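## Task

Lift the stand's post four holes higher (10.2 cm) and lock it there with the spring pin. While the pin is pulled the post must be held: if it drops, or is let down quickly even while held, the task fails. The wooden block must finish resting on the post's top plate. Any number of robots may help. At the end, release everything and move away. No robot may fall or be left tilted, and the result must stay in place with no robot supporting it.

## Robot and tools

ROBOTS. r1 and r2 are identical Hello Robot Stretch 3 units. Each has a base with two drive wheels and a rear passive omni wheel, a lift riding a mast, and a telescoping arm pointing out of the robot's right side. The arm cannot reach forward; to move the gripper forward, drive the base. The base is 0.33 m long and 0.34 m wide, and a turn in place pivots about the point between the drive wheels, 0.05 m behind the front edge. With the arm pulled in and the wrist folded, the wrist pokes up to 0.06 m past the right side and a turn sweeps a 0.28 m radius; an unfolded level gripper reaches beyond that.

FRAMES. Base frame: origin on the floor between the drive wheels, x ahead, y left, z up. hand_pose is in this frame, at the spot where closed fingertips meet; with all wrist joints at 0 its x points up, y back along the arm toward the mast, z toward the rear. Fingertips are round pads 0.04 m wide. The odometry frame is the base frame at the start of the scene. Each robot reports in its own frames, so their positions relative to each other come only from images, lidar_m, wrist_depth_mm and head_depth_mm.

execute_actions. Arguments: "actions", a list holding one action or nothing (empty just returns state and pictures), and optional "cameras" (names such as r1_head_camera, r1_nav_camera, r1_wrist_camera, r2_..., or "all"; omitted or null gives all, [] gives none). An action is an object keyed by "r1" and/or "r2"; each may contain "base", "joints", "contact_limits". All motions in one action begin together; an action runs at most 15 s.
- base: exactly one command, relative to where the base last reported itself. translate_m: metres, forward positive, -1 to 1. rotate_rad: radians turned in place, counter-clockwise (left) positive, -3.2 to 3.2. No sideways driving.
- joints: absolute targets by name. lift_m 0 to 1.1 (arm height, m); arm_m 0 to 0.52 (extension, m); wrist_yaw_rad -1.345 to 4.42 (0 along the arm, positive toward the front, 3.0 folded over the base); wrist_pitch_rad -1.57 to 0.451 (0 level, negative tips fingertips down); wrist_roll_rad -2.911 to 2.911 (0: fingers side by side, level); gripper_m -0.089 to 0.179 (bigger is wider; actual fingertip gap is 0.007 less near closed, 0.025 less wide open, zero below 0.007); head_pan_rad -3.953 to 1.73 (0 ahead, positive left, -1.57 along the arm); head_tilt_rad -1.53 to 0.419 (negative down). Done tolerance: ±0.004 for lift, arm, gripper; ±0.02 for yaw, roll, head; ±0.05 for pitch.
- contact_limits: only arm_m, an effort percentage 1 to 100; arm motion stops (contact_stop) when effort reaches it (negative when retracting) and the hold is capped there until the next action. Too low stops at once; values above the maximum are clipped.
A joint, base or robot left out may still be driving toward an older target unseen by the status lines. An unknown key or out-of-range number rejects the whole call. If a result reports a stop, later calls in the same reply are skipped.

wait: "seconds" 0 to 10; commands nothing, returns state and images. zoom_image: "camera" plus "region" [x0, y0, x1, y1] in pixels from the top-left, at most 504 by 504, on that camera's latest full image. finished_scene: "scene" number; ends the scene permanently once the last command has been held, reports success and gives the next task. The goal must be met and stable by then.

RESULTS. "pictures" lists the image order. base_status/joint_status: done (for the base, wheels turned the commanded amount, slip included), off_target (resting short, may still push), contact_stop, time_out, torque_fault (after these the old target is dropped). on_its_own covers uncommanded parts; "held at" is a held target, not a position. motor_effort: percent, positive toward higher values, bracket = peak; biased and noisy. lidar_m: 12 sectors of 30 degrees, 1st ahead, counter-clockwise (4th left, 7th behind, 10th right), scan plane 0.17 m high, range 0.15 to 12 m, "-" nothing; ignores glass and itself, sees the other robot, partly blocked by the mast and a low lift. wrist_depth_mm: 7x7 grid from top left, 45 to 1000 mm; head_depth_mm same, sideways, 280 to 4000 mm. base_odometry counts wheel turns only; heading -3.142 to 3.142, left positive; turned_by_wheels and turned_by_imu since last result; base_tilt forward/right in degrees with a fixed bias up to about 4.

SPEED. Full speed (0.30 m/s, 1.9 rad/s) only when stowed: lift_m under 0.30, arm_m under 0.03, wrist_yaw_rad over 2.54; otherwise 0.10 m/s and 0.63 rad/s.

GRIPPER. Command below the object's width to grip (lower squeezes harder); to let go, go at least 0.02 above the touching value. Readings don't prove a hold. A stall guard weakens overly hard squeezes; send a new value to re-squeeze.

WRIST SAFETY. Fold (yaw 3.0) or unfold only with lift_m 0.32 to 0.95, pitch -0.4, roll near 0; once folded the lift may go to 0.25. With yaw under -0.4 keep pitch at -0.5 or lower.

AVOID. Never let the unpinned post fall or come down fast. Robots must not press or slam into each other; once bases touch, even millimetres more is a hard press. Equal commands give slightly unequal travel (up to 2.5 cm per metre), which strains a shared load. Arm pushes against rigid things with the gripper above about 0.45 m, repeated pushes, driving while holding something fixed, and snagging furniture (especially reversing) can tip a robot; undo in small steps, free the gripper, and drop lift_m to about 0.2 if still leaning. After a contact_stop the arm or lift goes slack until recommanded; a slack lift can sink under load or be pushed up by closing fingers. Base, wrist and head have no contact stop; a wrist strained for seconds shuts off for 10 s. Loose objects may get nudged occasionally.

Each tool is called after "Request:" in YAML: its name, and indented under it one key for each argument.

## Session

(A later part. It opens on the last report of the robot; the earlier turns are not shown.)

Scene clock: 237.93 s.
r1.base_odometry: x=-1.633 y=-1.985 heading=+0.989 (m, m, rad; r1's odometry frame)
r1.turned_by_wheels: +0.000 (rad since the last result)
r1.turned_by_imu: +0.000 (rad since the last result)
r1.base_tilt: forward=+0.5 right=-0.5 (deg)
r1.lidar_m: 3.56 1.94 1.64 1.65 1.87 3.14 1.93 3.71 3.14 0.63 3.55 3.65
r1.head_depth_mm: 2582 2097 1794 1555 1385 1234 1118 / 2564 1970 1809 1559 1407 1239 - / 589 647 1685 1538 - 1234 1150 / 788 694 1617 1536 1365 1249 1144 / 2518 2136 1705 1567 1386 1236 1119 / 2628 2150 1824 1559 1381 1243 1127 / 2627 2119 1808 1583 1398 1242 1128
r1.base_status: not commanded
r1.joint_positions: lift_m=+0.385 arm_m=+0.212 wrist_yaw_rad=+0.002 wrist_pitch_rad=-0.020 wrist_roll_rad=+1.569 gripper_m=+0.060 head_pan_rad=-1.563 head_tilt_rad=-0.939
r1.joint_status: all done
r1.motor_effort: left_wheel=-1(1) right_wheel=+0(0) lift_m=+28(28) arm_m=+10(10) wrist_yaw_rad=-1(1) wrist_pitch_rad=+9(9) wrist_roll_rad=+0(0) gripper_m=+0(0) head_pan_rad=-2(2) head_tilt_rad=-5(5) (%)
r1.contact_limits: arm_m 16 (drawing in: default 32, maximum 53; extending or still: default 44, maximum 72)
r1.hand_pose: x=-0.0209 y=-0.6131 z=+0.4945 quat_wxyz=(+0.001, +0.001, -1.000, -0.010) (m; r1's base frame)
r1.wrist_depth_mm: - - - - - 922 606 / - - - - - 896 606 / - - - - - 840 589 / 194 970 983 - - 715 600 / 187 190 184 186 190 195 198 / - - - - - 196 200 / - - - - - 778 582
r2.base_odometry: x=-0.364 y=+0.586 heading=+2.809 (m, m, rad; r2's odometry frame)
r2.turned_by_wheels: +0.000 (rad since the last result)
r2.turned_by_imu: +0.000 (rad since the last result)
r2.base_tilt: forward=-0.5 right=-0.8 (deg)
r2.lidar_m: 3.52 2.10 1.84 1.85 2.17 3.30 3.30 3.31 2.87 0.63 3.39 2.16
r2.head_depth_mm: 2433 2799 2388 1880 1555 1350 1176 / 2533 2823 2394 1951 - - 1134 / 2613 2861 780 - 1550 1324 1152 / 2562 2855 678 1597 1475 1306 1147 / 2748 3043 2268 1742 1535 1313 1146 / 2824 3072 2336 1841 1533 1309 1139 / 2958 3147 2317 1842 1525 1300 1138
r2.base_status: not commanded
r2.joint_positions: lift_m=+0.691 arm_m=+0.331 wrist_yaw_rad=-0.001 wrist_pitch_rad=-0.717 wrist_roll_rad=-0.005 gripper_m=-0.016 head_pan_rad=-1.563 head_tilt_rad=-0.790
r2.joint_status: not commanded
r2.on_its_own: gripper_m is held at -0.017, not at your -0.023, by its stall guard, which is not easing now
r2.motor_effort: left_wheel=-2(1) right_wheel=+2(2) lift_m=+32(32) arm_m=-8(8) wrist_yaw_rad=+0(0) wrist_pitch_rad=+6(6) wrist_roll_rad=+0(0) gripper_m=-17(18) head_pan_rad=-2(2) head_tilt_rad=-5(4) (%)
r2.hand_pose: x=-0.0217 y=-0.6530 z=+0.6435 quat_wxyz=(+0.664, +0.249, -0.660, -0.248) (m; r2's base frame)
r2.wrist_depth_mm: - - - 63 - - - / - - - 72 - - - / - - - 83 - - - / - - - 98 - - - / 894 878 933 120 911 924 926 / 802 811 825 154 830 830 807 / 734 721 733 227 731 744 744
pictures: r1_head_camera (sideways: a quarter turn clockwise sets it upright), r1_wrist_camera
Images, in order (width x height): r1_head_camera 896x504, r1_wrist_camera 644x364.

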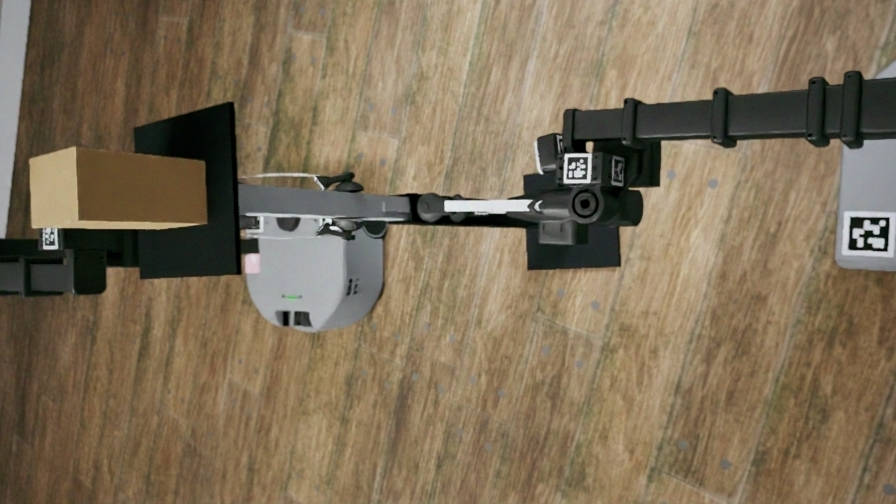

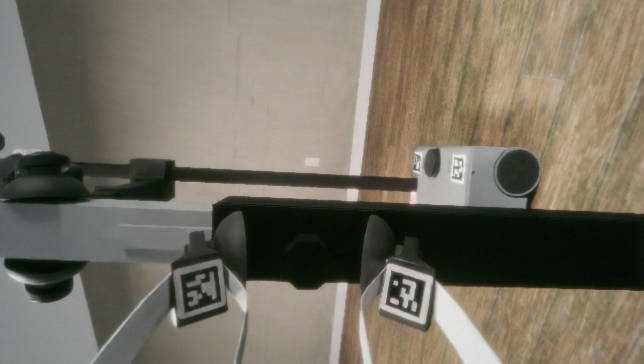

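Request:
execute_actions:
  actions:
    - {"r1":{"joints":{"gripper_m":-0.085,"arm_m":0.213}}}
  cameras: ["r1_wrist_camera"]

Request:
execute_actions:
  actions:
    - {"r1":{"joints":{"arm_m":0.197}}}
  cameras: ["r1_wrist_camera"]

Request:
execute_actions:
  actions:
    - {"r2":{"joints":{"lift_m":0.703}}}
  cameras: ["r1_wrist_camera"]

Scene clock: 242.17 s.
r1.base_odometry: x=-1.633 y=-1.985 heading=+0.988 (m, m, rad; r1's odometry frame)
r1.turned_by_wheels: +0.000 (rad since the last result)
r1.turned_by_imu: +0.000 (rad since the last result)
r1.base_tilt: forward=+0.5 right=-0.8 (deg)
r1.lidar_m: 3.57 1.94 1.64 1.65 1.87 3.13 1.92 3.74 3.15 0.63 3.55 3.66
r1.head_depth_mm: 2617 2107 1798 1555 1375 1229 1121 / 2582 1985 1800 1561 1410 1248 - / 593 650 1696 1540 - 1238 1147 / 792 694 1600 1545 1364 1239 1139 / 2539 2155 1710 1577 1384 1241 1126 / 2592 2133 1812 1574 1391 1254 1127 / 2666 2127 1810 1597 1384 1243 1130
r1.base_status: not commanded
r1.joint_positions: lift_m=+0.385 arm_m=+0.212 wrist_yaw_rad=-0.002 wrist_pitch_rad=-0.009 wrist_roll_rad=+1.572 gripper_m=-0.083 head_pan_rad=-1.563 head_tilt_rad=-0.939
r1.joint_status: all done
r1.on_its_own: arm_m is at rest, and its effort (+21) is outside its rest range (-14 to +14)
r1.motor_effort: left_wheel=-4(4) right_wheel=+6(6) lift_m=+33(31) arm_m=+21(17) wrist_yaw_rad=+1(2) wrist_pitch_rad=+4(9) wrist_roll_rad=-2(2) gripper_m=-39(100) head_pan_rad=-2(2) head_tilt_rad=-5(5) (%)
r1.hand_pose: x=-0.0219 y=-0.6127 z=+0.4973 quat_wxyz=(+0.000, -0.001, -1.000, -0.005) (m; r1's base frame)
r1.wrist_depth_mm: - - - - - 909 615 / - - - - - 910 614 / - - - - - 842 610 / 196 965 - - - 733 605 / 191 192 192 187 192 194 198 / - - - - 195 197 200 / - - - - - 862 581
r2.base_odometry: x=-0.364 y=+0.586 heading=+2.809 (m, m, rad; r2's odometry frame)
r2.turned_by_wheels: +0.000 (rad since the last result)
r2.turned_by_imu: +0.000 (rad since the last result)
r2.base_tilt: forward=-0.5 right=-0.8 (deg)
r2.lidar_m: 3.53 2.10 1.84 1.85 2.17 3.30 3.32 3.30 2.87 0.63 3.39 2.17
r2.head_depth_mm: 2450 2763 2407 1860 1553 1353 1176 / 2561 2825 2356 1939 - - 1139 / 2584 2883 780 - 1541 1315 1147 / 2555 2814 677 1588 1475 1297 1145 / 2790 3017 2268 1750 1532 1308 1140 / 2833 3105 2359 1858 1539 1307 1139 / 2942 3132 2352 1835 1533 1307 1136
r2.base_status: not commanded
r2.joint_positions: lift_m=+0.691 arm_m=+0.331 wrist_yaw_rad=-0.001 wrist_pitch_rad=-0.717 wrist_roll_rad=-0.005 gripper_m=-0.016 head_pan_rad=-1.563 head_tilt_rad=-0.790
r2.joint_status: not commanded
r2.on_its_own: gripper_m is held at -0.017, not at your -0.023, by its stall guard, which is not easing now
r2.motor_effort: left_wheel=-2(2) right_wheel=+2(1) lift_m=+32(32) arm_m=-8(8) wrist_yaw_rad=+0(0) wrist_pitch_rad=+6(6) wrist_roll_rad=+0(0) gripper_m=-19(19) head_pan_rad=-3(3) head_tilt_rad=-5(3) (%)
r2.hand_pose: x=-0.0217 y=-0.6530 z=+0.6435 quat_wxyz=(+0.664, +0.249, -0.660, -0.248) (m; r2's base frame)
r2.wrist_depth_mm: - - - 63 - - - / - - - 72 - - - / - - - 83 - - - / - - - 98 - - - / 875 905 932 120 925 896 906 / 805 797 828 155 841 823 815 / 727 730 733 229 741 745 739
pictures: r1_wrist_camera
Images, in order (width x height): r1_wrist_camera 644x364.

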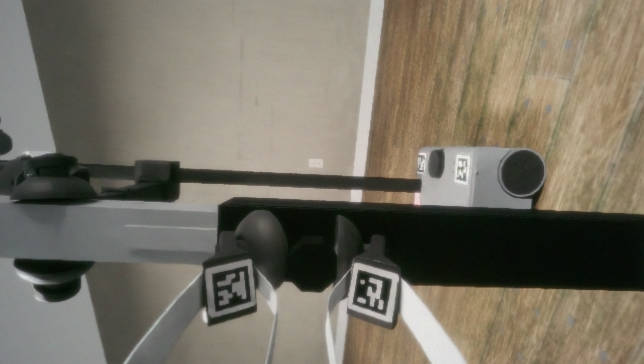

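Scene clock: 243.13 s.
r1.base_odometry: x=-1.633 y=-1.985 heading=+0.989 (m, m, rad; r1's odometry frame)
r1.turned_by_wheels: +0.000 (rad since the last result)
r1.turned_by_imu: +0.001 (rad since the last result)
r1.base_tilt: forward=+0.5 right=-0.6 (deg)
r1.lidar_m: 3.55 1.93 1.64 1.65 1.87 3.14 1.93 3.73 3.16 0.63 3.56 3.67
r1.head_depth_mm: 2561 2101 1794 1556 1380 1241 1121 / 2557 1990 1796 1564 1407 1254 - / 590 648 1689 1547 - 1219 1147 / 785 693 1619 1543 1367 1234 1140 / 2518 2124 1695 1586 1389 1233 1124 / 2599 2138 1817 1576 1387 1242 1128 / 2586 2153 1797 1578 1399 1245 1127
r1.base_status: not commanded
r1.joint_positions: lift_m=+0.385 arm_m=+0.198 wrist_yaw_rad=+0.001 wrist_pitch_rad=-0.020 wrist_roll_rad=+1.572 gripper_m=-0.080 head_pan_rad=-1.563 head_tilt_rad=-0.939
r1.joint_status: all done
r1.motor_effort: left_wheel=+0(4) right_wheel=-2(7) lift_m=+32(32) arm_m=-11(28) wrist_yaw_rad=+0(2) wrist_pitch_rad=+8(8) wrist_roll_rad=-1(2) gripper_m=-36(41) head_pan_rad=-2(2) head_tilt_rad=-5(6) (%)
r1.hand_pose: x=-0.0212 y=-0.5984 z=+0.4945 quat_wxyz=(+0.000, +0.000, -1.000, -0.010) (m; r1's base frame)
r1.wrist_depth_mm: - - - - - 898 606 / - - - - - 894 590 / - - - - - 850 597 / 202 992 - - 941 751 597 / 202 203 201 200 204 209 214 / - - - - - 743 533 / - - - - - 819 576
r2.base_odometry: x=-0.364 y=+0.586 heading=+2.809 (m, m, rad; r2's odometry frame)
r2.turned_by_wheels: +0.000 (rad since the last result)
r2.turned_by_imu: +0.000 (rad since the last result)
r2.base_tilt: forward=-0.4 right=-0.8 (deg)
r2.lidar_m: 3.50 2.10 1.84 1.84 2.17 3.29 3.31 3.32 2.87 0.63 3.39 2.16
r2.head_depth_mm: 2416 2757 2387 1891 1548 1351 1174 / 2529 2815 2376 1939 - - 1141 / 2587 2885 780 - 1553 1320 1149 / 2563 2811 679 1589 1479 1293 1150 / 2764 3026 2252 1738 1536 1315 1143 / 2841 3097 2345 1851 1533 1305 1145 / 2925 3142 2322 1848 1530 1299 1134
r2.base_status: not commanded
r2.joint_positions: lift_m=+0.691 arm_m=+0.331 wrist_yaw_rad=-0.001 wrist_pitch_rad=-0.717 wrist_roll_rad=-0.005 gripper_m=-0.016 head_pan_rad=-1.563 head_tilt_rad=-0.790
r2.joint_status: not commanded
r2.on_its_own: gripper_m is held at -0.017, not at your -0.023, by its stall guard, which is not easing now
r2.motor_effort: left_wheel=-2(1) right_wheel=+1(2) lift_m=+32(32) arm_m=-8(8) wrist_yaw_rad=+1(0) wrist_pitch_rad=+6(6) wrist_roll_rad=+0(0) gripper_m=-18(19) head_pan_rad=-3(3) head_tilt_rad=-5(3) (%)
r2.hand_pose: x=-0.0217 y=-0.6530 z=+0.6435 quat_wxyz=(+0.664, +0.249, -0.660, -0.248) (m; r2's base frame)
r2.wrist_depth_mm: - - - 63 - - - / - - - 72 - - - / - - - 83 - - - / - - - 98 - - - / 866 908 913 120 933 923 929 / 805 817 813 154 831 822 825 / 744 731 740 228 732 741 744
pictures: r1_wrist_camera
Images, in order (width x height): r1_wrist_camera 644x364.

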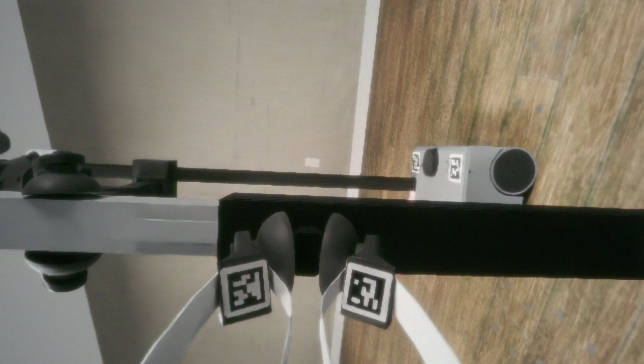

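Scene clock: 243.97 s.
r1.base_odometry: x=-1.633 y=-1.985 heading=+0.989 (m, m, rad; r1's odometry frame)
r1.turned_by_wheels: +0.000 (rad since the last result)
r1.turned_by_imu: +0.000 (rad since the last result)
r1.base_tilt: forward=+0.3 right=-0.6 (deg)
r1.lidar_m: 3.58 1.94 1.64 1.65 1.87 3.15 1.93 3.75 3.15 0.63 3.59 3.66
r1.head_depth_mm: 2574 2116 1803 1556 1383 1230 1120 / 2555 1970 1805 1554 1403 1255 - / 591 645 1692 1532 - 1214 1151 / 789 692 1609 1542 1372 1238 1141 / 2517 2134 1695 1560 1396 1244 1115 / 2617 2149 1810 1573 1381 1243 1133 / 2603 2152 1826 1580 1395 1255 1127
r1.base_status: not commanded
r1.joint_positions: lift_m=+0.385 arm_m=+0.198 wrist_yaw_rad=+0.001 wrist_pitch_rad=-0.020 wrist_roll_rad=+1.572 gripper_m=-0.074 head_pan_rad=-1.563 head_tilt_rad=-0.939
r1.joint_status: not commanded
r1.on_its_own: gripper_m is held at -0.075, not at your -0.085, by its stall guard, which is still easing
r1.motor_effort: left_wheel=+0(0) right_wheel=-2(2) lift_m=+32(32) arm_m=-11(11) wrist_yaw_rad=+0(0) wrist_pitch_rad=+8(8) wrist_roll_rad=-2(2) gripper_m=-31(35) head_pan_rad=-2(2) head_tilt_rad=-6(6) (%)
r1.hand_pose: x=-0.0212 y=-0.5984 z=+0.4945 quat_wxyz=(+0.000, +0.000, -1.000, -0.010) (m; r1's base frame)
r1.wrist_depth_mm: - - - - - 902 612 / - - - - - 879 609 / - - - - - 827 603 / 212 960 - - 959 752 592 / 201 204 201 201 207 210 214 / - - - - - 742 525 / - - - - - 819 572
r2.base_odometry: x=-0.364 y=+0.586 heading=+2.810 (m, m, rad; r2's odometry frame)
r2.turned_by_wheels: +0.000 (rad since the last result)
r2.turned_by_imu: +0.000 (rad since the last result)
r2.base_tilt: forward=-0.5 right=-0.7 (deg)
r2.lidar_m: 3.53 2.10 1.84 1.84 2.16 3.31 3.31 3.31 2.88 0.63 3.40 2.16
r2.head_depth_mm: 2441 2743 2405 1882 1568 1356 1176 / 2562 2796 2401 1933 - - 1150 / 2608 2885 776 - 1540 1317 1146 / 2584 2864 678 1591 1468 1303 1148 / 2748 3027 2265 1748 1538 1312 1141 / 2851 3073 2328 1860 1531 1305 1141 / 2917 3163 2341 1851 1525 1303 1139
r2.base_status: not commanded
r2.joint_positions: lift_m=+0.702 arm_m=+0.331 wrist_yaw_rad=-0.001 wrist_pitch_rad=-0.739 wrist_roll_rad=-0.005 gripper_m=-0.016 head_pan_rad=-1.563 head_tilt_rad=-0.790
r2.joint_status: all done
r2.on_its_own: gripper_m is held at -0.017, not at your -0.023, by its stall guard, which is not easing now
r2.motor_effort: left_wheel=-1(1) right_wheel=+0(1) lift_m=+39(40) arm_m=-8(8) wrist_yaw_rad=-1(0) wrist_pitch_rad=+15(15) wrist_roll_rad=+0(0) gripper_m=-20(20) head_pan_rad=-4(4) head_tilt_rad=-3(3) (%)
r2.hand_pose: x=-0.0217 y=-0.6487 z=+0.6502 quat_wxyz=(+0.661, +0.256, -0.657, -0.255) (m; r2's base frame)
r2.wrist_depth_mm: - - - 64 - - - / - - - 73 - - - / - - - 84 - - - / - - 969 101 - - - / 883 885 898 125 905 911 909 / 787 796 - 170 835 818 800 / 724 739 740 270 719 744 728
pictures: r1_wrist_camera
Images, in order (width x height): r1_wrist_camera 644x364.

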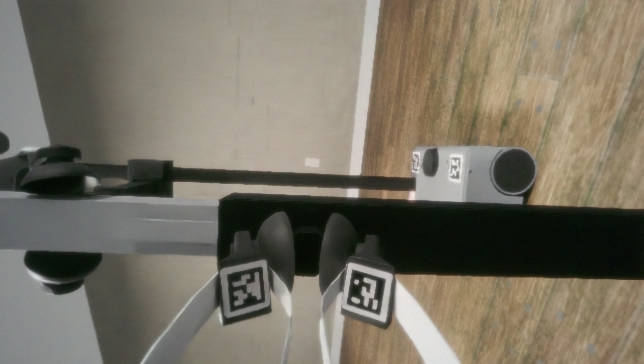

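Request:
execute_actions:
  actions:
    - {"r2":{"joints":{"lift_m":0.688}},"r1":{"joints":{"gripper_m":0.06,"arm_m":0.16}}}
  cameras: []

Request:
execute_actions:
  actions:
    - {"r1":{"joints":{"lift_m":0.542,"wrist_pitch_rad":-0.7,"wrist_roll_rad":0}},"r2":{"joints":{"lift_m":0.692}}}
  cameras: []

Request:
execute_actions:
  actions:
    - {"r1":{"joints":{"arm_m":0.284},"contact_limits":{"arm_m":16}}}
  cameras: ["r1_wrist_camera","r1_head_camera","r2_wrist_camera"]

Scene clock: 253.93 s.
r1.base_odometry: x=-1.633 y=-1.985 heading=+0.989 (m, m, rad; r1's odometry frame)
r1.turned_by_wheels: +0.000 (rad since the last result)
r1.turned_by_imu: +0.001 (rad since the last result)
r1.base_tilt: forward=+0.5 right=-0.7 (deg)
r1.lidar_m: 3.59 1.93 1.64 1.65 1.87 3.13 1.92 3.73 3.15 0.63 3.59 3.66
r1.head_depth_mm: 2580 2138 1804 1558 1369 1229 1125 / 2604 1963 1814 1564 1405 1246 - / 591 644 1697 1553 1419 1203 1144 / 795 697 1611 1535 1390 1236 1139 / 2544 2123 1686 1567 1387 1249 1125 / 2587 2137 1804 1563 1397 1247 1129 / 2639 2142 1812 1581 1401 1250 1131
r1.base_status: not commanded
r1.joint_positions: lift_m=+0.385 arm_m=+0.160 wrist_yaw_rad=+0.001 wrist_pitch_rad=-0.020 wrist_roll_rad=+1.572 gripper_m=+0.060 head_pan_rad=-1.563 head_tilt_rad=-0.939
r1.joint_status: all done
r1.motor_effort: left_wheel=+0(0) right_wheel=-2(2) lift_m=+31(32) arm_m=-7(12) wrist_yaw_rad=+1(1) wrist_pitch_rad=+8(9) wrist_roll_rad=-1(1) gripper_m=+1(81) head_pan_rad=-2(2) head_tilt_rad=-5(6) (%)
r1.hand_pose: x=-0.0212 y=-0.5611 z=+0.4944 quat_wxyz=(+0.000, +0.000, -1.000, -0.010) (m; r1's base frame)
r1.wrist_depth_mm: - - - - - 870 617 / - - - - - 847 601 / - - - - - 845 608 / 244 240 - - 880 801 566 / 411 252 238 241 245 249 255 / - - - - - 844 581 / - - - - - 776 572
r2.base_odometry: x=-0.364 y=+0.586 heading=+2.809 (m, m, rad; r2's odometry frame)
r2.turned_by_wheels: +0.000 (rad since the last result)
r2.turned_by_imu: +0.001 (rad since the last result)
r2.base_tilt: forward=-0.6 right=-0.9 (deg)
r2.lidar_m: 3.51 2.10 1.84 1.84 2.16 3.30 3.31 3.30 2.87 0.62 3.39 2.16
r2.head_depth_mm: 2455 2768 2400 1876 1554 1353 1175 / 2525 2791 2397 1956 - - 1139 / 2571 2878 783 - 1550 1316 1149 / 2574 2884 680 1219 1472 1298 1145 / 2799 3002 2268 1747 1531 1312 1146 / 2867 3105 2320 1874 1531 1300 1136 / 2934 3136 2324 1838 1532 1300 1135
r2.base_status: not commanded
r2.joint_positions: lift_m=+0.688 arm_m=+0.331 wrist_yaw_rad=-0.001 wrist_pitch_rad=-0.713 wrist_roll_rad=-0.005 gripper_m=-0.016 head_pan_rad=-1.563 head_tilt_rad=-0.790
r2.joint_status: all done
r2.on_its_own: gripper_m is held at -0.017, not at your -0.023, by its stall guard, which is not easing now
r2.motor_effort: left_wheel=-2(2) right_wheel=+1(2) lift_m=+20(34) arm_m=-8(8) wrist_yaw_rad=+0(0) wrist_pitch_rad=+5(15) wrist_roll_rad=+0(0) gripper_m=-17(20) head_pan_rad=-2(2) head_tilt_rad=-4(4) (%)
r2.hand_pose: x=-0.0217 y=-0.6537 z=+0.6410 quat_wxyz=(+0.665, +0.247, -0.661, -0.247) (m; r2's base frame)
r2.wrist_depth_mm: - - - 63 - - - / - - - 72 - - - / - - - 83 - - - / - - - 98 - - - / 888 874 936 119 907 915 919 / 806 803 817 153 835 803 813 / 747 734 722 233 723 731 743
pictures: none
No camera images: the call's "cameras" was empty. Leave "cameras" out to get every camera's image.

Scene clock: 256.20 s.
r1.base_odometry: x=-1.633 y=-1.985 heading=+0.989 (m, m, rad; r1's odometry frame)
r1.turned_by_wheels: +0.000 (rad since the last result)
r1.turned_by_imu: +0.000 (rad since the last result)
r1.base_tilt: forward=+0.5 right=-0.5 (deg)
r1.lidar_m: 3.56 1.94 1.64 1.65 1.87 3.14 1.92 3.71 3.15 0.63 3.56 3.66
r1.head_depth_mm: 2578 2113 1792 1556 1378 1234 1119 / 2601 1981 1808 1566 - 1218 - / 592 648 1703 1541 - 1239 1143 / 787 693 1606 1539 1370 1241 1135 / 2524 2140 1707 1578 1387 1240 1122 / 2593 2155 1815 1578 1385 1240 1130 / 2602 2141 1826 1573 1394 1242 1134
r1.base_status: not commanded
r1.joint_positions: lift_m=+0.542 arm_m=+0.160 wrist_yaw_rad=+0.001 wrist_pitch_rad=-0.712 wrist_roll_rad=+0.008 gripper_m=+0.060 head_pan_rad=-1.563 head_tilt_rad=-0.939
r1.joint_status: all done
r1.motor_effort: left_wheel=+0(0) right_wheel=-2(1) lift_m=+44(46) arm_m=-6(7) wrist_yaw_rad=+2(0) wrist_pitch_rad=+5(8) wrist_roll_rad=-4(7) gripper_m=+0(1) head_pan_rad=-2(2) head_tilt_rad=-6(5) (%)
r1.hand_pose: x=-0.0215 y=-0.4837 z=+0.4948 quat_wxyz=(+0.660, +0.246, -0.665, -0.248) (m; r1's base frame)
r1.wrist_depth_mm: - - - 237 - - - / - - 911 265 - - - / 937 947 980 956 - - - / 843 845 846 837 898 941 977 / 739 749 787 775 799 811 815 / 661 678 669 662 - 722 729 / 599 611 616 610 618 652 662
r2.base_odometry: x=-0.364 y=+0.586 heading=+2.809 (m, m, rad; r2's odometry frame)
r2.turned_by_wheels: +0.000 (rad since the last result)
r2.turned_by_imu: +0.000 (rad since the last result)
r2.base_tilt: forward=-0.5 right=-0.8 (deg)
r2.lidar_m: 3.53 2.10 1.84 1.84 2.16 3.30 3.31 3.30 2.87 0.63 3.40 2.16
r2.head_depth_mm: 2420 2764 2382 1891 1554 1351 1176 / 2519 2814 2391 1949 - - 1144 / 2585 2877 780 - 1554 1317 1148 / 2565 1329 679 1685 1473 1301 1146 / 2737 2776 2262 1743 1537 1314 1140 / 2837 3087 2342 1851 1535 1313 1141 / 2914 3142 2337 1854 1531 1300 1136
r2.base_status: not commanded
r2.joint_positions: lift_m=+0.691 arm_m=+0.331 wrist_yaw_rad=-0.001 wrist_pitch_rad=-0.717 wrist_roll_rad=-0.005 gripper_m=-0.016 head_pan_rad=-1.563 head_tilt_rad=-0.790
r2.joint_status: all done
r2.on_its_own: gripper_m is held at -0.017, not at your -0.023, by its stall guard, which is not easing now
r2.motor_effort: left_wheel=-1(1) right_wheel=+1(2) lift_m=+32(36) arm_m=-8(8) wrist_yaw_rad=+0(0) wrist_pitch_rad=+6(7) wrist_roll_rad=+0(0) gripper_m=-18(18) head_pan_rad=-3(2) head_tilt_rad=-4(3) (%)
r2.hand_pose: x=-0.0217 y=-0.6530 z=+0.6436 quat_wxyz=(+0.664, +0.249, -0.660, -0.248) (m; r2's base frame)
r2.wrist_depth_mm: - - - 63 - - - / - - - 72 - - - / - - - 83 - - - / - - - 98 - - - / 899 897 928 120 925 895 906 / 793 822 826 154 840 810 834 / 726 735 734 228 737 743 730
pictures: none
No camera images: the call's "cameras" was empty. Leave "cameras" out to get every camera's image.

Scene clock: 258.37 s.
r1.base_odometry: x=-1.633 y=-1.985 heading=+0.989 (m, m, rad; r1's odometry frame)
r1.turned_by_wheels: +0.000 (rad since the last result)
r1.turned_by_imu: +0.000 (rad since the last result)
r1.base_tilt: forward=+0.5 right=-0.6 (deg)
r1.lidar_m: 3.57 1.94 1.65 1.65 1.87 3.14 1.92 3.74 3.14 0.63 3.58 3.66
r1.head_depth_mm: 2600 2128 1786 1554 1380 1230 1140 / 2567 1967 1795 1622 1377 1236 - / 592 648 1701 - 1352 1237 1139 / 788 694 1620 1559 1357 1244 1136 / 2503 2136 1690 1572 1383 1234 1129 / 2602 2149 1803 1555 1392 1246 1124 / 2615 2142 1814 1581 1397 1247 1128
r1.base_status: not commanded
r1.joint_positions: lift_m=+0.542 arm_m=+0.284 wrist_yaw_rad=+0.001 wrist_pitch_rad=-0.712 wrist_roll_rad=+0.007 gripper_m=+0.060 head_pan_rad=-1.563 head_tilt_rad=-0.939
r1.joint_status: all done
r1.motor_effort: left_wheel=+0(0) right_wheel=-1(2) lift_m=+44(44) arm_m=+7(5) wrist_yaw_rad=+1(1) wrist_pitch_rad=+5(5) wrist_roll_rad=-4(5) gripper_m=-1(1) head_pan_rad=-2(2) head_tilt_rad=-6(6) (%)
r1.contact_limits: arm_m 16 (drawing in: default 32, maximum 53; extending or still: default 44, maximum 72)
r1.hand_pose: x=-0.0215 y=-0.6068 z=+0.4947 quat_wxyz=(+0.661, +0.246, -0.665, -0.248) (m; r1's base frame)
r1.wrist_depth_mm: - - - 117 - - - / - - 857 133 - - - / 971 979 837 149 - - - / 817 840 836 171 895 954 952 / 754 767 766 188 814 810 835 / 657 688 676 270 - 716 720 / 590 602 614 602 628 664 676
r2.base_odometry: x=-0.364 y=+0.586 heading=+2.809 (m, m, rad; r2's odometry frame)
r2.turned_by_wheels: +0.000 (rad since the last result)
r2.turned_by_imu: +0.000 (rad since the last result)
r2.base_tilt: forward=-0.5 right=-0.8 (deg)
r2.lidar_m: 3.53 2.11 1.84 1.84 2.17 3.31 3.30 3.30 2.87 0.63 3.40 2.17
r2.head_depth_mm: 2439 2750 2380 1885 1559 1364 1175 / 2526 2834 2380 1938 - - 1139 / 2602 2852 779 - 1551 1314 1150 / 2558 1334 679 1690 1470 1298 1145 / 2763 2775 2276 1753 1538 1315 1138 / 2847 3129 2332 1850 1533 1308 1145 / 2927 3134 2328 1839 1530 1303 1139
r2.base_status: not commanded
r2.joint_positions: lift_m=+0.691 arm_m=+0.331 wrist_yaw_rad=-0.001 wrist_pitch_rad=-0.717 wrist_roll_rad=-0.005 gripper_m=-0.016 head_pan_rad=-1.563 head_tilt_rad=-0.790
r2.joint_status: not commanded
r2.on_its_own: gripper_m is held at -0.017, not at your -0.023, by its stall guard, which is not easing now
r2.motor_effort: left_wheel=-2(1) right_wheel=+2(1) lift_m=+32(32) arm_m=-8(8) wrist_yaw_rad=+0(1) wrist_pitch_rad=+6(6) wrist_roll_rad=+0(0) gripper_m=-18(18) head_pan_rad=-2(3) head_tilt_rad=-4(4) (%)
r2.hand_pose: x=-0.0217 y=-0.6530 z=+0.6436 quat_wxyz=(+0.664, +0.249, -0.660, -0.248) (m; r2's base frame)
r2.wrist_depth_mm: - - - 63 - - - / - - - 72 - - - / - - - 83 - - - / - - - 98 - - - / 897 887 923 120 927 927 899 / 807 817 799 154 827 830 823 / 735 727 722 229 728 746 739
pictures: r1_head_camera (sideways: a quarter turn clockwise sets it upright), r1_wrist_camera, r2_wrist_camera
Images, in order (width x height): r1_head_camera 896x504, r1_wrist_camera 644x364, r2_wrist_camera 644x364.

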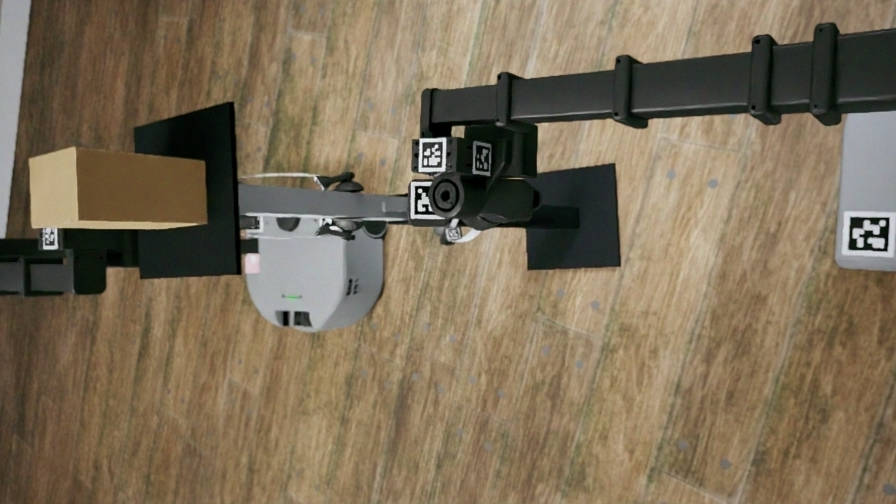

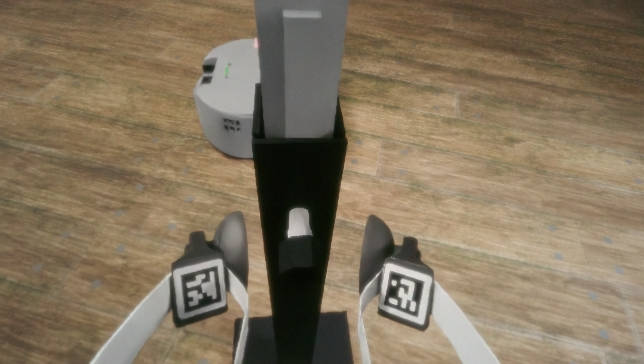

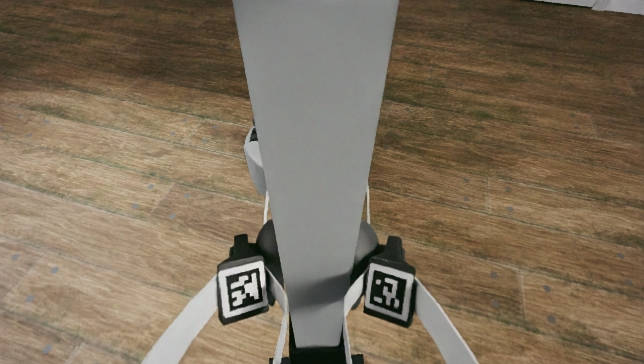

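Request:
execute_actions:
  actions:
    - {"r1":{"base":{"translate_m":0.004},"joints":{"lift_m":0.536,"arm_m":0.284}}}
  cameras: []

Request:
execute_actions:
  actions:
    - {"r1":{"joints":{"gripper_m":-0.075}}}
  cameras: ["r1_wrist_camera"]

Request:
execute_actions:
  actions:
    - {"r1":{"joints":{"arm_m":0.266}}}
  cameras: ["r1_wrist_camera"]

Request:
execute_actions:
  actions:
    - {"r2":{"joints":{"lift_m":0.703}}}
  cameras: ["r1_wrist_camera"]

Scene clock: 263.90 s.
r1.base_odometry: x=-1.631 y=-1.982 heading=+0.989 (m, m, rad; r1's odometry frame)
r1.turned_by_wheels: +0.000 (rad since the last result)
r1.turned_by_imu: +0.001 (rad since the last result)
r1.base_tilt: forward=+0.4 right=-0.4 (deg)
r1.lidar_m: 3.57 1.93 1.64 1.65 1.87 3.13 1.93 3.74 3.15 0.63 3.56 3.65
r1.head_depth_mm: 2583 2123 1810 1561 1373 1238 1133 / 2581 1959 1796 1626 - 1235 - / 588 640 1693 - 1352 1235 1148 / 792 693 1624 1575 1369 1244 1133 / 2597 2146 1700 1563 1390 1245 1126 / 2605 2144 1825 1562 1394 1241 1121 / 2630 2154 1812 1573 1394 1247 1123
r1.base_status: done
r1.joint_positions: lift_m=+0.536 arm_m=+0.284 wrist_yaw_rad=+0.001 wrist_pitch_rad=-0.712 wrist_roll_rad=+0.007 gripper_m=+0.060 head_pan_rad=-1.563 head_tilt_rad=-0.939
r1.joint_status: all done
r1.motor_effort: left_wheel=-1(2) right_wheel=+0(6) lift_m=+27(40) arm_m=+6(4) wrist_yaw_rad=+0(0) wrist_pitch_rad=+5(5) wrist_roll_rad=-4(4) gripper_m=-1(1) head_pan_rad=-2(2) head_tilt_rad=-5(6) (%)
r1.hand_pose: x=-0.0215 y=-0.6067 z=+0.4893 quat_wxyz=(+0.661, +0.246, -0.665, -0.248) (m; r1's base frame)
r1.wrist_depth_mm: - - - 116 - - - / - - 874 130 - - - / 914 944 837 144 - - - / 827 852 820 167 908 933 943 / 722 747 773 190 784 796 797 / 653 667 674 264 - 714 729 / 602 612 593 407 623 645 657
r2.base_odometry: x=-0.364 y=+0.586 heading=+2.809 (m, m, rad; r2's odometry frame)
r2.turned_by_wheels: +0.000 (rad since the last result)
r2.turned_by_imu: +0.000 (rad since the last result)
r2.base_tilt: forward=-0.5 right=-0.7 (deg)
r2.lidar_m: 3.52 2.10 1.84 1.84 2.17 3.29 3.31 3.31 2.88 0.63 3.40 2.16
r2.head_depth_mm: 2448 2778 2398 1901 1558 1354 1179 / 2525 2811 2386 1932 - - 1140 / 2590 2888 779 - 1540 1316 1144 / 2569 1327 680 1671 1472 1304 1140 / 2759 2765 2269 1746 1533 1308 1147 / 2847 3064 2340 1855 1532 1303 1134 / 2973 3192 2332 1832 1531 1309 1140
r2.base_status: not commanded
r2.joint_positions: lift_m=+0.691 arm_m=+0.331 wrist_yaw_rad=-0.001 wrist_pitch_rad=-0.717 wrist_roll_rad=-0.005 gripper_m=-0.016 head_pan_rad=-1.563 head_tilt_rad=-0.790
r2.joint_status: not commanded
r2.on_its_own: gripper_m is held at -0.017, not at your -0.023, by its stall guard, which is not easing now
r2.motor_effort: left_wheel=-1(2) right_wheel=+1(2) lift_m=+32(32) arm_m=-8(8) wrist_yaw_rad=+0(0) wrist_pitch_rad=+6(6) wrist_roll_rad=+0(0) gripper_m=-18(19) head_pan_rad=-3(2) head_tilt_rad=-4(4) (%)
r2.hand_pose: x=-0.0217 y=-0.6530 z=+0.6436 quat_wxyz=(+0.664, +0.249, -0.660, -0.248) (m; r2's base frame)
r2.wrist_depth_mm: - - - 63 - - - / - - - 72 - - - / - - - 83 - - - / - - - 98 - - - / 920 888 919 120 945 903 906 / 789 821 840 155 829 834 824 / 744 731 727 229 732 738 726
pictures: none
No camera images: the call's "cameras" was empty. Leave "cameras" out to get every camera's image.

Scene clock: 265.73 s.
r1.base_odometry: x=-1.631 y=-1.982 heading=+0.989 (m, m, rad; r1's odometry frame)
r1.turned_by_wheels: +0.000 (rad since the last result)
r1.turned_by_imu: +0.000 (rad since the last result)
r1.base_tilt: forward=+0.6 right=-0.6 (deg)
r1.lidar_m: 3.56 1.93 1.64 1.65 1.87 3.13 1.93 3.73 3.15 0.63 3.56 3.65
r1.head_depth_mm: 2560 2114 1779 1560 1377 1233 1131 / 2591 1970 1794 1620 - 1243 - / 591 639 1695 - 1349 1240 1151 / 787 691 1627 1562 1365 1239 1138 / 2628 2141 1697 1558 1378 1240 1121 / 2566 2132 1809 1578 1377 1244 1121 / 2584 2154 1826 1569 1391 1243 1132
r1.base_status: not commanded
r1.joint_positions: lift_m=+0.536 arm_m=+0.284 wrist_yaw_rad=-0.004 wrist_pitch_rad=-0.713 wrist_roll_rad=+0.001 gripper_m=-0.074 head_pan_rad=-1.563 head_tilt_rad=-0.939
r1.joint_status: all done
r1.motor_effort: left_wheel=-3(2) right_wheel=+5(5) lift_m=+35(35) arm_m=+0(6) wrist_yaw_rad=+5(4) wrist_pitch_rad=+6(6) wrist_roll_rad=-1(4) gripper_m=-33(100) head_pan_rad=-2(2) head_tilt_rad=-5(6) (%)
r1.hand_pose: x=-0.0223 y=-0.6069 z=+0.4888 quat_wxyz=(+0.662, +0.245, -0.663, -0.249) (m; r1's base frame)
r1.wrist_depth_mm: - - - 115 - - - / - - 868 131 - - - / 957 948 855 145 - - - / 827 831 842 169 861 933 918 / 714 722 762 166 793 803 826 / 644 661 - 253 704 729 740 / 587 591 591 607 613 642 657
r2.base_odometry: x=-0.364 y=+0.586 heading=+2.809 (m, m, rad; r2's odometry frame)
r2.turned_by_wheels: +0.000 (rad since the last result)
r2.turned_by_imu: +0.000 (rad since the last result)
r2.base_tilt: forward=-0.5 right=-0.8 (deg)
r2.lidar_m: 3.52 2.10 1.85 1.84 2.16 3.31 3.29 3.30 2.87 0.63 3.40 2.16
r2.head_depth_mm: 2448 2760 2410 1894 1551 1353 1179 / 2543 2788 2377 1936 - - 1140 / 2605 2902 780 - 1542 1315 1142 / 2578 1335 680 1682 1481 1293 1145 / 2776 2892 2275 1749 1548 1316 1145 / 2883 3078 2326 1850 1538 1297 1143 / 2970 3148 2323 1851 1527 1304 1138
r2.base_status: not commanded
r2.joint_positions: lift_m=+0.691 arm_m=+0.331 wrist_yaw_rad=-0.001 wrist_pitch_rad=-0.717 wrist_roll_rad=-0.005 gripper_m=-0.016 head_pan_rad=-1.563 head_tilt_rad=-0.790
r2.joint_status: not commanded
r2.on_its_own: gripper_m is held at -0.017, not at your -0.023, by its stall guard, which is not easing now
r2.motor_effort: left_wheel=-1(2) right_wheel=+1(1) lift_m=+32(32) arm_m=-8(8) wrist_yaw_rad=+0(0) wrist_pitch_rad=+6(6) wrist_roll_rad=+0(0) gripper_m=-18(18) head_pan_rad=-2(3) head_tilt_rad=-3(5) (%)
r2.hand_pose: x=-0.0217 y=-0.6530 z=+0.6436 quat_wxyz=(+0.664, +0.249, -0.660, -0.248) (m; r2's base frame)
r2.wrist_depth_mm: - - - 63 - - - / - - - 72 - - - / - - - 83 - - - / - - - 98 - - - / 908 911 927 120 901 892 923 / 802 814 841 154 813 823 821 / 727 730 737 228 744 750 744
pictures: r1_wrist_camera
Images, in order (width x height): r1_wrist_camera 644x364.

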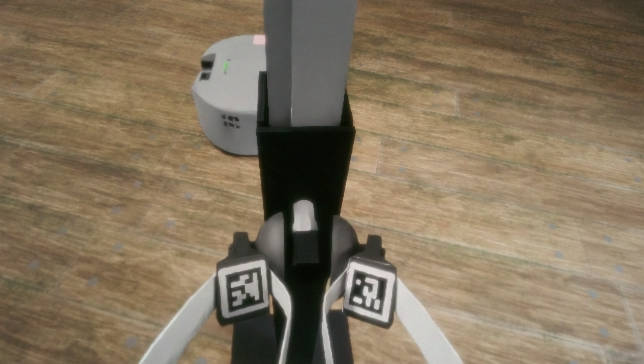

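Scene clock: 266.73 s.
r1.base_odometry: x=-1.631 y=-1.982 heading=+0.989 (m, m, rad; r1's odometry frame)
r1.turned_by_wheels: +0.000 (rad since the last result)
r1.turned_by_imu: +0.000 (rad since the last result)
r1.base_tilt: forward=+0.5 right=-0.6 (deg)
r1.lidar_m: 3.58 1.93 1.64 1.65 1.87 3.13 1.93 3.74 3.14 0.63 3.58 3.65
r1.head_depth_mm: 2580 2099 1792 1551 1371 1235 1126 / 2567 1965 1791 1626 1358 1235 - / 590 640 1679 1626 1342 1235 1148 / 786 692 1615 1574 1369 1243 1145 / 2574 2133 1705 1567 1391 1247 1123 / 2567 2151 1811 1580 1387 1234 1128 / 2617 2141 1814 1583 1382 1238 1127
r1.base_status: not commanded
r1.joint_positions: lift_m=+0.536 arm_m=+0.267 wrist_yaw_rad=-0.005 wrist_pitch_rad=-0.678 wrist_roll_rad=+0.001 gripper_m=-0.069 head_pan_rad=-1.563 head_tilt_rad=-0.939
r1.joint_status: all done
r1.on_its_own: gripper_m is held at -0.069, not at your -0.075, by its stall guard, which is still easing
r1.motor_effort: left_wheel=-2(3) right_wheel=+4(4) lift_m=+38(38) arm_m=-12(16) wrist_yaw_rad=+4(2) wrist_pitch_rad=-11(12) wrist_roll_rad=-1(1) gripper_m=-11(33) head_pan_rad=-2(2) head_tilt_rad=-6(5) (%)
r1.hand_pose: x=-0.0225 y=-0.5962 z=+0.4952 quat_wxyz=(+0.666, +0.233, -0.668, -0.237) (m; r1's base frame)
r1.wrist_depth_mm: - - - 129 - - - / - - 942 147 - - - / 982 - 827 161 - - - / 834 881 880 186 954 958 997 / 723 747 788 170 827 841 857 / 659 679 - 282 722 734 730 / 613 608 609 602 642 647 650
r2.base_odometry: x=-0.364 y=+0.586 heading=+2.809 (m, m, rad; r2's odometry frame)
r2.turned_by_wheels: +0.000 (rad since the last result)
r2.turned_by_imu: +0.000 (rad since the last result)
r2.base_tilt: forward=-0.5 right=-0.8 (deg)
r2.lidar_m: 3.52 2.10 1.84 1.84 2.16 3.28 3.30 3.33 2.88 0.63 3.41 2.16
r2.head_depth_mm: 2436 2753 2399 1886 1552 1349 1180 / 2504 2803 2419 1937 - - 1137 / 2595 2909 778 - 1548 1322 1149 / 2591 1329 677 1628 1473 1297 1145 / 2721 2901 2260 1753 1534 1315 1138 / 2873 3077 2321 1866 1531 1306 1143 / 2949 3157 2323 1852 1529 1302 1140
r2.base_status: not commanded
r2.joint_positions: lift_m=+0.691 arm_m=+0.331 wrist_yaw_rad=-0.001 wrist_pitch_rad=-0.717 wrist_roll_rad=-0.005 gripper_m=-0.016 head_pan_rad=-1.563 head_tilt_rad=-0.790
r2.joint_status: not commanded
r2.on_its_own: gripper_m is held at -0.017, not at your -0.023, by its stall guard, which is not easing now
r2.motor_effort: left_wheel=-1(2) right_wheel=+2(2) lift_m=+32(32) arm_m=-8(8) wrist_yaw_rad=+0(0) wrist_pitch_rad=+6(6) wrist_roll_rad=+0(0) gripper_m=-18(18) head_pan_rad=-2(2) head_tilt_rad=-4(4) (%)
r2.hand_pose: x=-0.0217 y=-0.6530 z=+0.6436 quat_wxyz=(+0.664, +0.249, -0.660, -0.248) (m; r2's base frame)
r2.wrist_depth_mm: - - - 63 - - - / - - - 72 - - - / - - - 83 - - - / - - - 98 - - - / 872 884 900 120 940 916 913 / 816 812 826 153 821 806 815 / 719 729 730 229 733 723 733
pictures: r1_wrist_camera
Images, in order (width x height): r1_wrist_camera 644x364.

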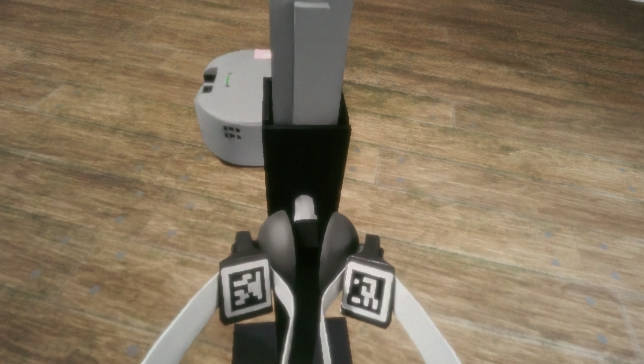

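Scene clock: 267.57 s.
r1.base_odometry: x=-1.631 y=-1.982 heading=+0.989 (m, m, rad; r1's odometry frame)
r1.turned_by_wheels: +0.000 (rad since the last result)
r1.turned_by_imu: +0.000 (rad since the last result)
r1.base_tilt: forward=+0.5 right=-0.6 (deg)
r1.lidar_m: 3.56 1.93 1.64 1.65 1.87 3.13 1.93 3.74 3.15 0.63 3.56 3.66
r1.head_depth_mm: 2570 2131 1799 1561 1377 1240 1132 / 2564 1971 1805 1617 1369 1239 - / 590 639 1673 1632 1350 1240 1146 / 796 691 1615 1561 1371 1243 1140 / 2618 2137 1692 1570 1388 1239 1123 / 2590 2130 1801 1580 1404 1246 1127 / 2622 2139 1815 1579 1392 1238 1130
r1.base_status: not commanded
r1.joint_positions: lift_m=+0.536 arm_m=+0.267 wrist_yaw_rad=-0.005 wrist_pitch_rad=-0.678 wrist_roll_rad=+0.001 gripper_m=-0.064 head_pan_rad=-1.563 head_tilt_rad=-0.939
r1.joint_status: not commanded
r1.on_its_own: gripper_m is held at -0.065, not at your -0.075, by its stall guard, which is still easing
r1.motor_effort: left_wheel=-2(2) right_wheel=+4(4) lift_m=+38(38) arm_m=-11(11) wrist_yaw_rad=+4(5) wrist_pitch_rad=-11(11) wrist_roll_rad=-1(1) gripper_m=-30(31) head_pan_rad=-2(2) head_tilt_rad=-5(5) (%)
r1.hand_pose: x=-0.0225 y=-0.5962 z=+0.4952 quat_wxyz=(+0.666, +0.233, -0.668, -0.237) (m; r1's base frame)
r1.wrist_depth_mm: - - - 128 - - - / - - 964 147 - - - / 972 - 835 161 - - - / 842 899 878 187 941 943 969 / 756 763 783 169 830 851 839 / 669 682 - 279 727 747 739 / 607 622 612 592 650 657 667
r2.base_odometry: x=-0.364 y=+0.586 heading=+2.810 (m, m, rad; r2's odometry frame)
r2.turned_by_wheels: +0.000 (rad since the last result)
r2.turned_by_imu: +0.000 (rad since the last result)
r2.base_tilt: forward=-0.5 right=-0.7 (deg)
r2.lidar_m: 3.52 2.10 1.84 1.84 2.17 3.29 3.29 3.31 2.87 0.63 3.40 2.17
r2.head_depth_mm: 2438 2749 2399 1880 1559 1355 1173 / 2530 2827 2363 1919 - - 1150 / 2645 2866 778 - 1544 1318 1141 / 2568 1331 677 1636 1471 1297 1148 / 2767 2772 2277 1736 1538 1318 1143 / 2827 3077 2334 1850 1542 1306 1138 / 2897 3176 2326 1849 1526 1307 1138
r2.base_status: not commanded
r2.joint_positions: lift_m=+0.702 arm_m=+0.331 wrist_yaw_rad=-0.001 wrist_pitch_rad=-0.739 wrist_roll_rad=-0.005 gripper_m=-0.016 head_pan_rad=-1.563 head_tilt_rad=-0.790
r2.joint_status: all done
r2.on_its_own: gripper_m is held at -0.017, not at your -0.023, by its stall guard, which is not easing now
r2.motor_effort: left_wheel=+0(2) right_wheel=-1(2) lift_m=+39(39) arm_m=-8(8) wrist_yaw_rad=+0(0) wrist_pitch_rad=+15(15) wrist_roll_rad=+0(0) gripper_m=-20(20) head_pan_rad=-2(2) head_tilt_rad=-5(3) (%)
r2.hand_pose: x=-0.0217 y=-0.6487 z=+0.6502 quat_wxyz=(+0.661, +0.256, -0.657, -0.255) (m; r2's base frame)
r2.wrist_depth_mm: - - - 64 - - - / - - - 73 - - - / - - - 85 - - - / - - 980 101 - - - / 896 879 927 125 876 901 901 / 798 793 - 169 807 821 815 / 732 732 738 269 721 743 758
pictures: r1_wrist_camera
Images, in order (width x height): r1_wrist_camera 644x364.

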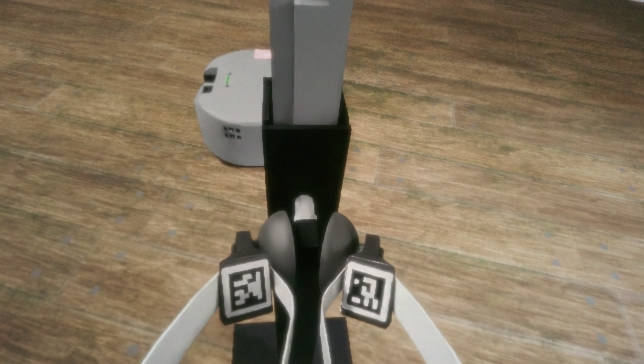

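Request:
execute_actions:
  actions:
    - {"r2":{"joints":{"lift_m":0.688}},"r1":{"joints":{"gripper_m":0.045,"arm_m":0.278,"lift_m":0.53}}}
  cameras: ["r1_wrist_camera"]

Request:
execute_actions:
  actions:
    - {"r1":{"joints":{"gripper_m":-0.085}},"r2":{"joints":{"lift_m":0.6937}}}
  cameras: ["r1_wrist_camera"]

Request:
execute_actions:
  actions:
    - {"r1":{"joints":{"arm_m":0.262}}}
  cameras: ["r1_wrist_camera"]

Request:
execute_actions:
  actions:
    - {"r2":{"joints":{"lift_m":0.703}}}
  cameras: ["r1_wrist_camera"]

Scene clock: 276.93 s.
r1.base_odometry: x=-1.631 y=-1.982 heading=+0.989 (m, m, rad; r1's odometry frame)
r1.turned_by_wheels: +0.000 (rad since the last result)
r1.turned_by_imu: +0.002 (rad since the last result)
r1.base_tilt: forward=+0.6 right=-0.6 (deg)
r1.lidar_m: 3.57 1.94 1.64 1.65 1.88 3.13 1.93 3.74 3.15 0.63 3.58 3.66
r1.head_depth_mm: 2572 2123 1799 1568 1377 1239 1126 / 2576 1964 1808 1599 - 1237 - / 592 643 1700 1620 1354 1238 1146 / 795 694 1609 1580 1363 1238 1147 / 2592 2106 1701 1572 1391 1241 1135 / 2569 2128 1837 1575 1387 1246 1119 / 2588 2147 1822 1579 1392 1240 1131
r1.base_status: not commanded
r1.joint_positions: lift_m=+0.531 arm_m=+0.278 wrist_yaw_rad=-0.003 wrist_pitch_rad=-0.711 wrist_roll_rad=+0.001 gripper_m=+0.045 head_pan_rad=-1.563 head_tilt_rad=-0.939
r1.joint_status: lift_m contact_stop (moved -0.004 of -0.006); the others done
r1.on_its_own: lift_m is slack since a contact_stop, until your next command for it
r1.motor_effort: left_wheel=-1(4) right_wheel=+0(7) lift_m=+36(35) arm_m=+6(17) wrist_yaw_rad=+2(4) wrist_pitch_rad=+4(12) wrist_roll_rad=-1(1) gripper_m=+1(80) head_pan_rad=-2(2) head_tilt_rad=-5(5) (%)
r1.hand_pose: x=-0.0221 y=-0.6009 z=+0.4847 quat_wxyz=(+0.662, +0.245, -0.663, -0.248) (m; r1's base frame)
r1.wrist_depth_mm: - - - 122 - - - / - - 862 137 - - - / 937 959 847 152 - - - / 789 817 863 175 836 897 949 / 705 724 751 180 770 801 827 / 642 657 - 277 707 717 724 / 589 587 607 575 614 639 655
r2.base_odometry: x=-0.364 y=+0.586 heading=+2.809 (m, m, rad; r2's odometry frame)
r2.turned_by_wheels: +0.000 (rad since the last result)
r2.turned_by_imu: +0.001 (rad since the last result)
r2.base_tilt: forward=-0.5 right=-0.8 (deg)
r2.lidar_m: 3.52 2.10 1.84 1.84 2.17 3.29 3.29 3.31 2.88 0.63 3.37 2.17
r2.head_depth_mm: 2440 2757 2403 1887 1560 1355 1176 / 2532 2812 2415 1950 - - 1143 / 2616 2886 782 - 1540 1324 1148 / 2547 1336 680 1631 1463 1299 1146 / 2756 2908 2327 1750 1541 1311 1140 / 2856 3087 2326 1854 1523 1308 1143 / 2971 3165 2310 1850 1536 1301 1134
r2.base_status: not commanded
r2.joint_positions: lift_m=+0.688 arm_m=+0.331 wrist_yaw_rad=-0.001 wrist_pitch_rad=-0.713 wrist_roll_rad=-0.005 gripper_m=-0.014 head_pan_rad=-1.563 head_tilt_rad=-0.790
r2.joint_status: all done
r2.on_its_own: gripper_m is held at -0.014, not at your -0.023, by its stall guard, which is not easing now
r2.motor_effort: left_wheel=-2(2) right_wheel=+2(1) lift_m=+20(34) arm_m=-8(8) wrist_yaw_rad=+0(0) wrist_pitch_rad=+5(15) wrist_roll_rad=+0(0) gripper_m=-17(20) head_pan_rad=-3(3) head_tilt_rad=-5(5) (%)
r2.hand_pose: x=-0.0217 y=-0.6536 z=+0.6410 quat_wxyz=(+0.665, +0.247, -0.661, -0.247) (m; r2's base frame)
r2.wrist_depth_mm: - - - 63 - - - / - - - 72 - - - / - - - 83 - - - / - - - 98 - - - / 896 898 921 119 913 916 902 / 814 814 - 153 832 822 838 / 733 735 725 231 718 748 730
pictures: r1_wrist_camera
Images, in order (width x height): r1_wrist_camera 644x364.

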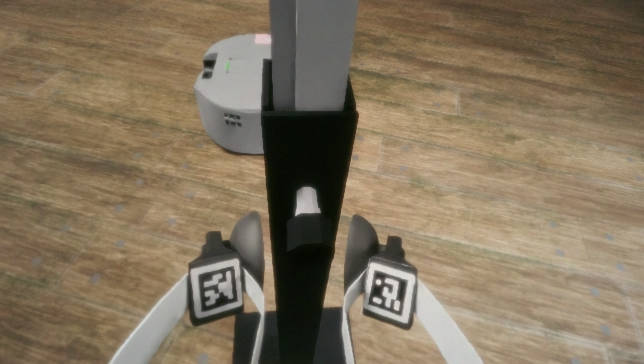

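not run: a stop came earlier in this reply.

not run: a stop came earlier in this reply.

not run: a stop came earlier in this reply.


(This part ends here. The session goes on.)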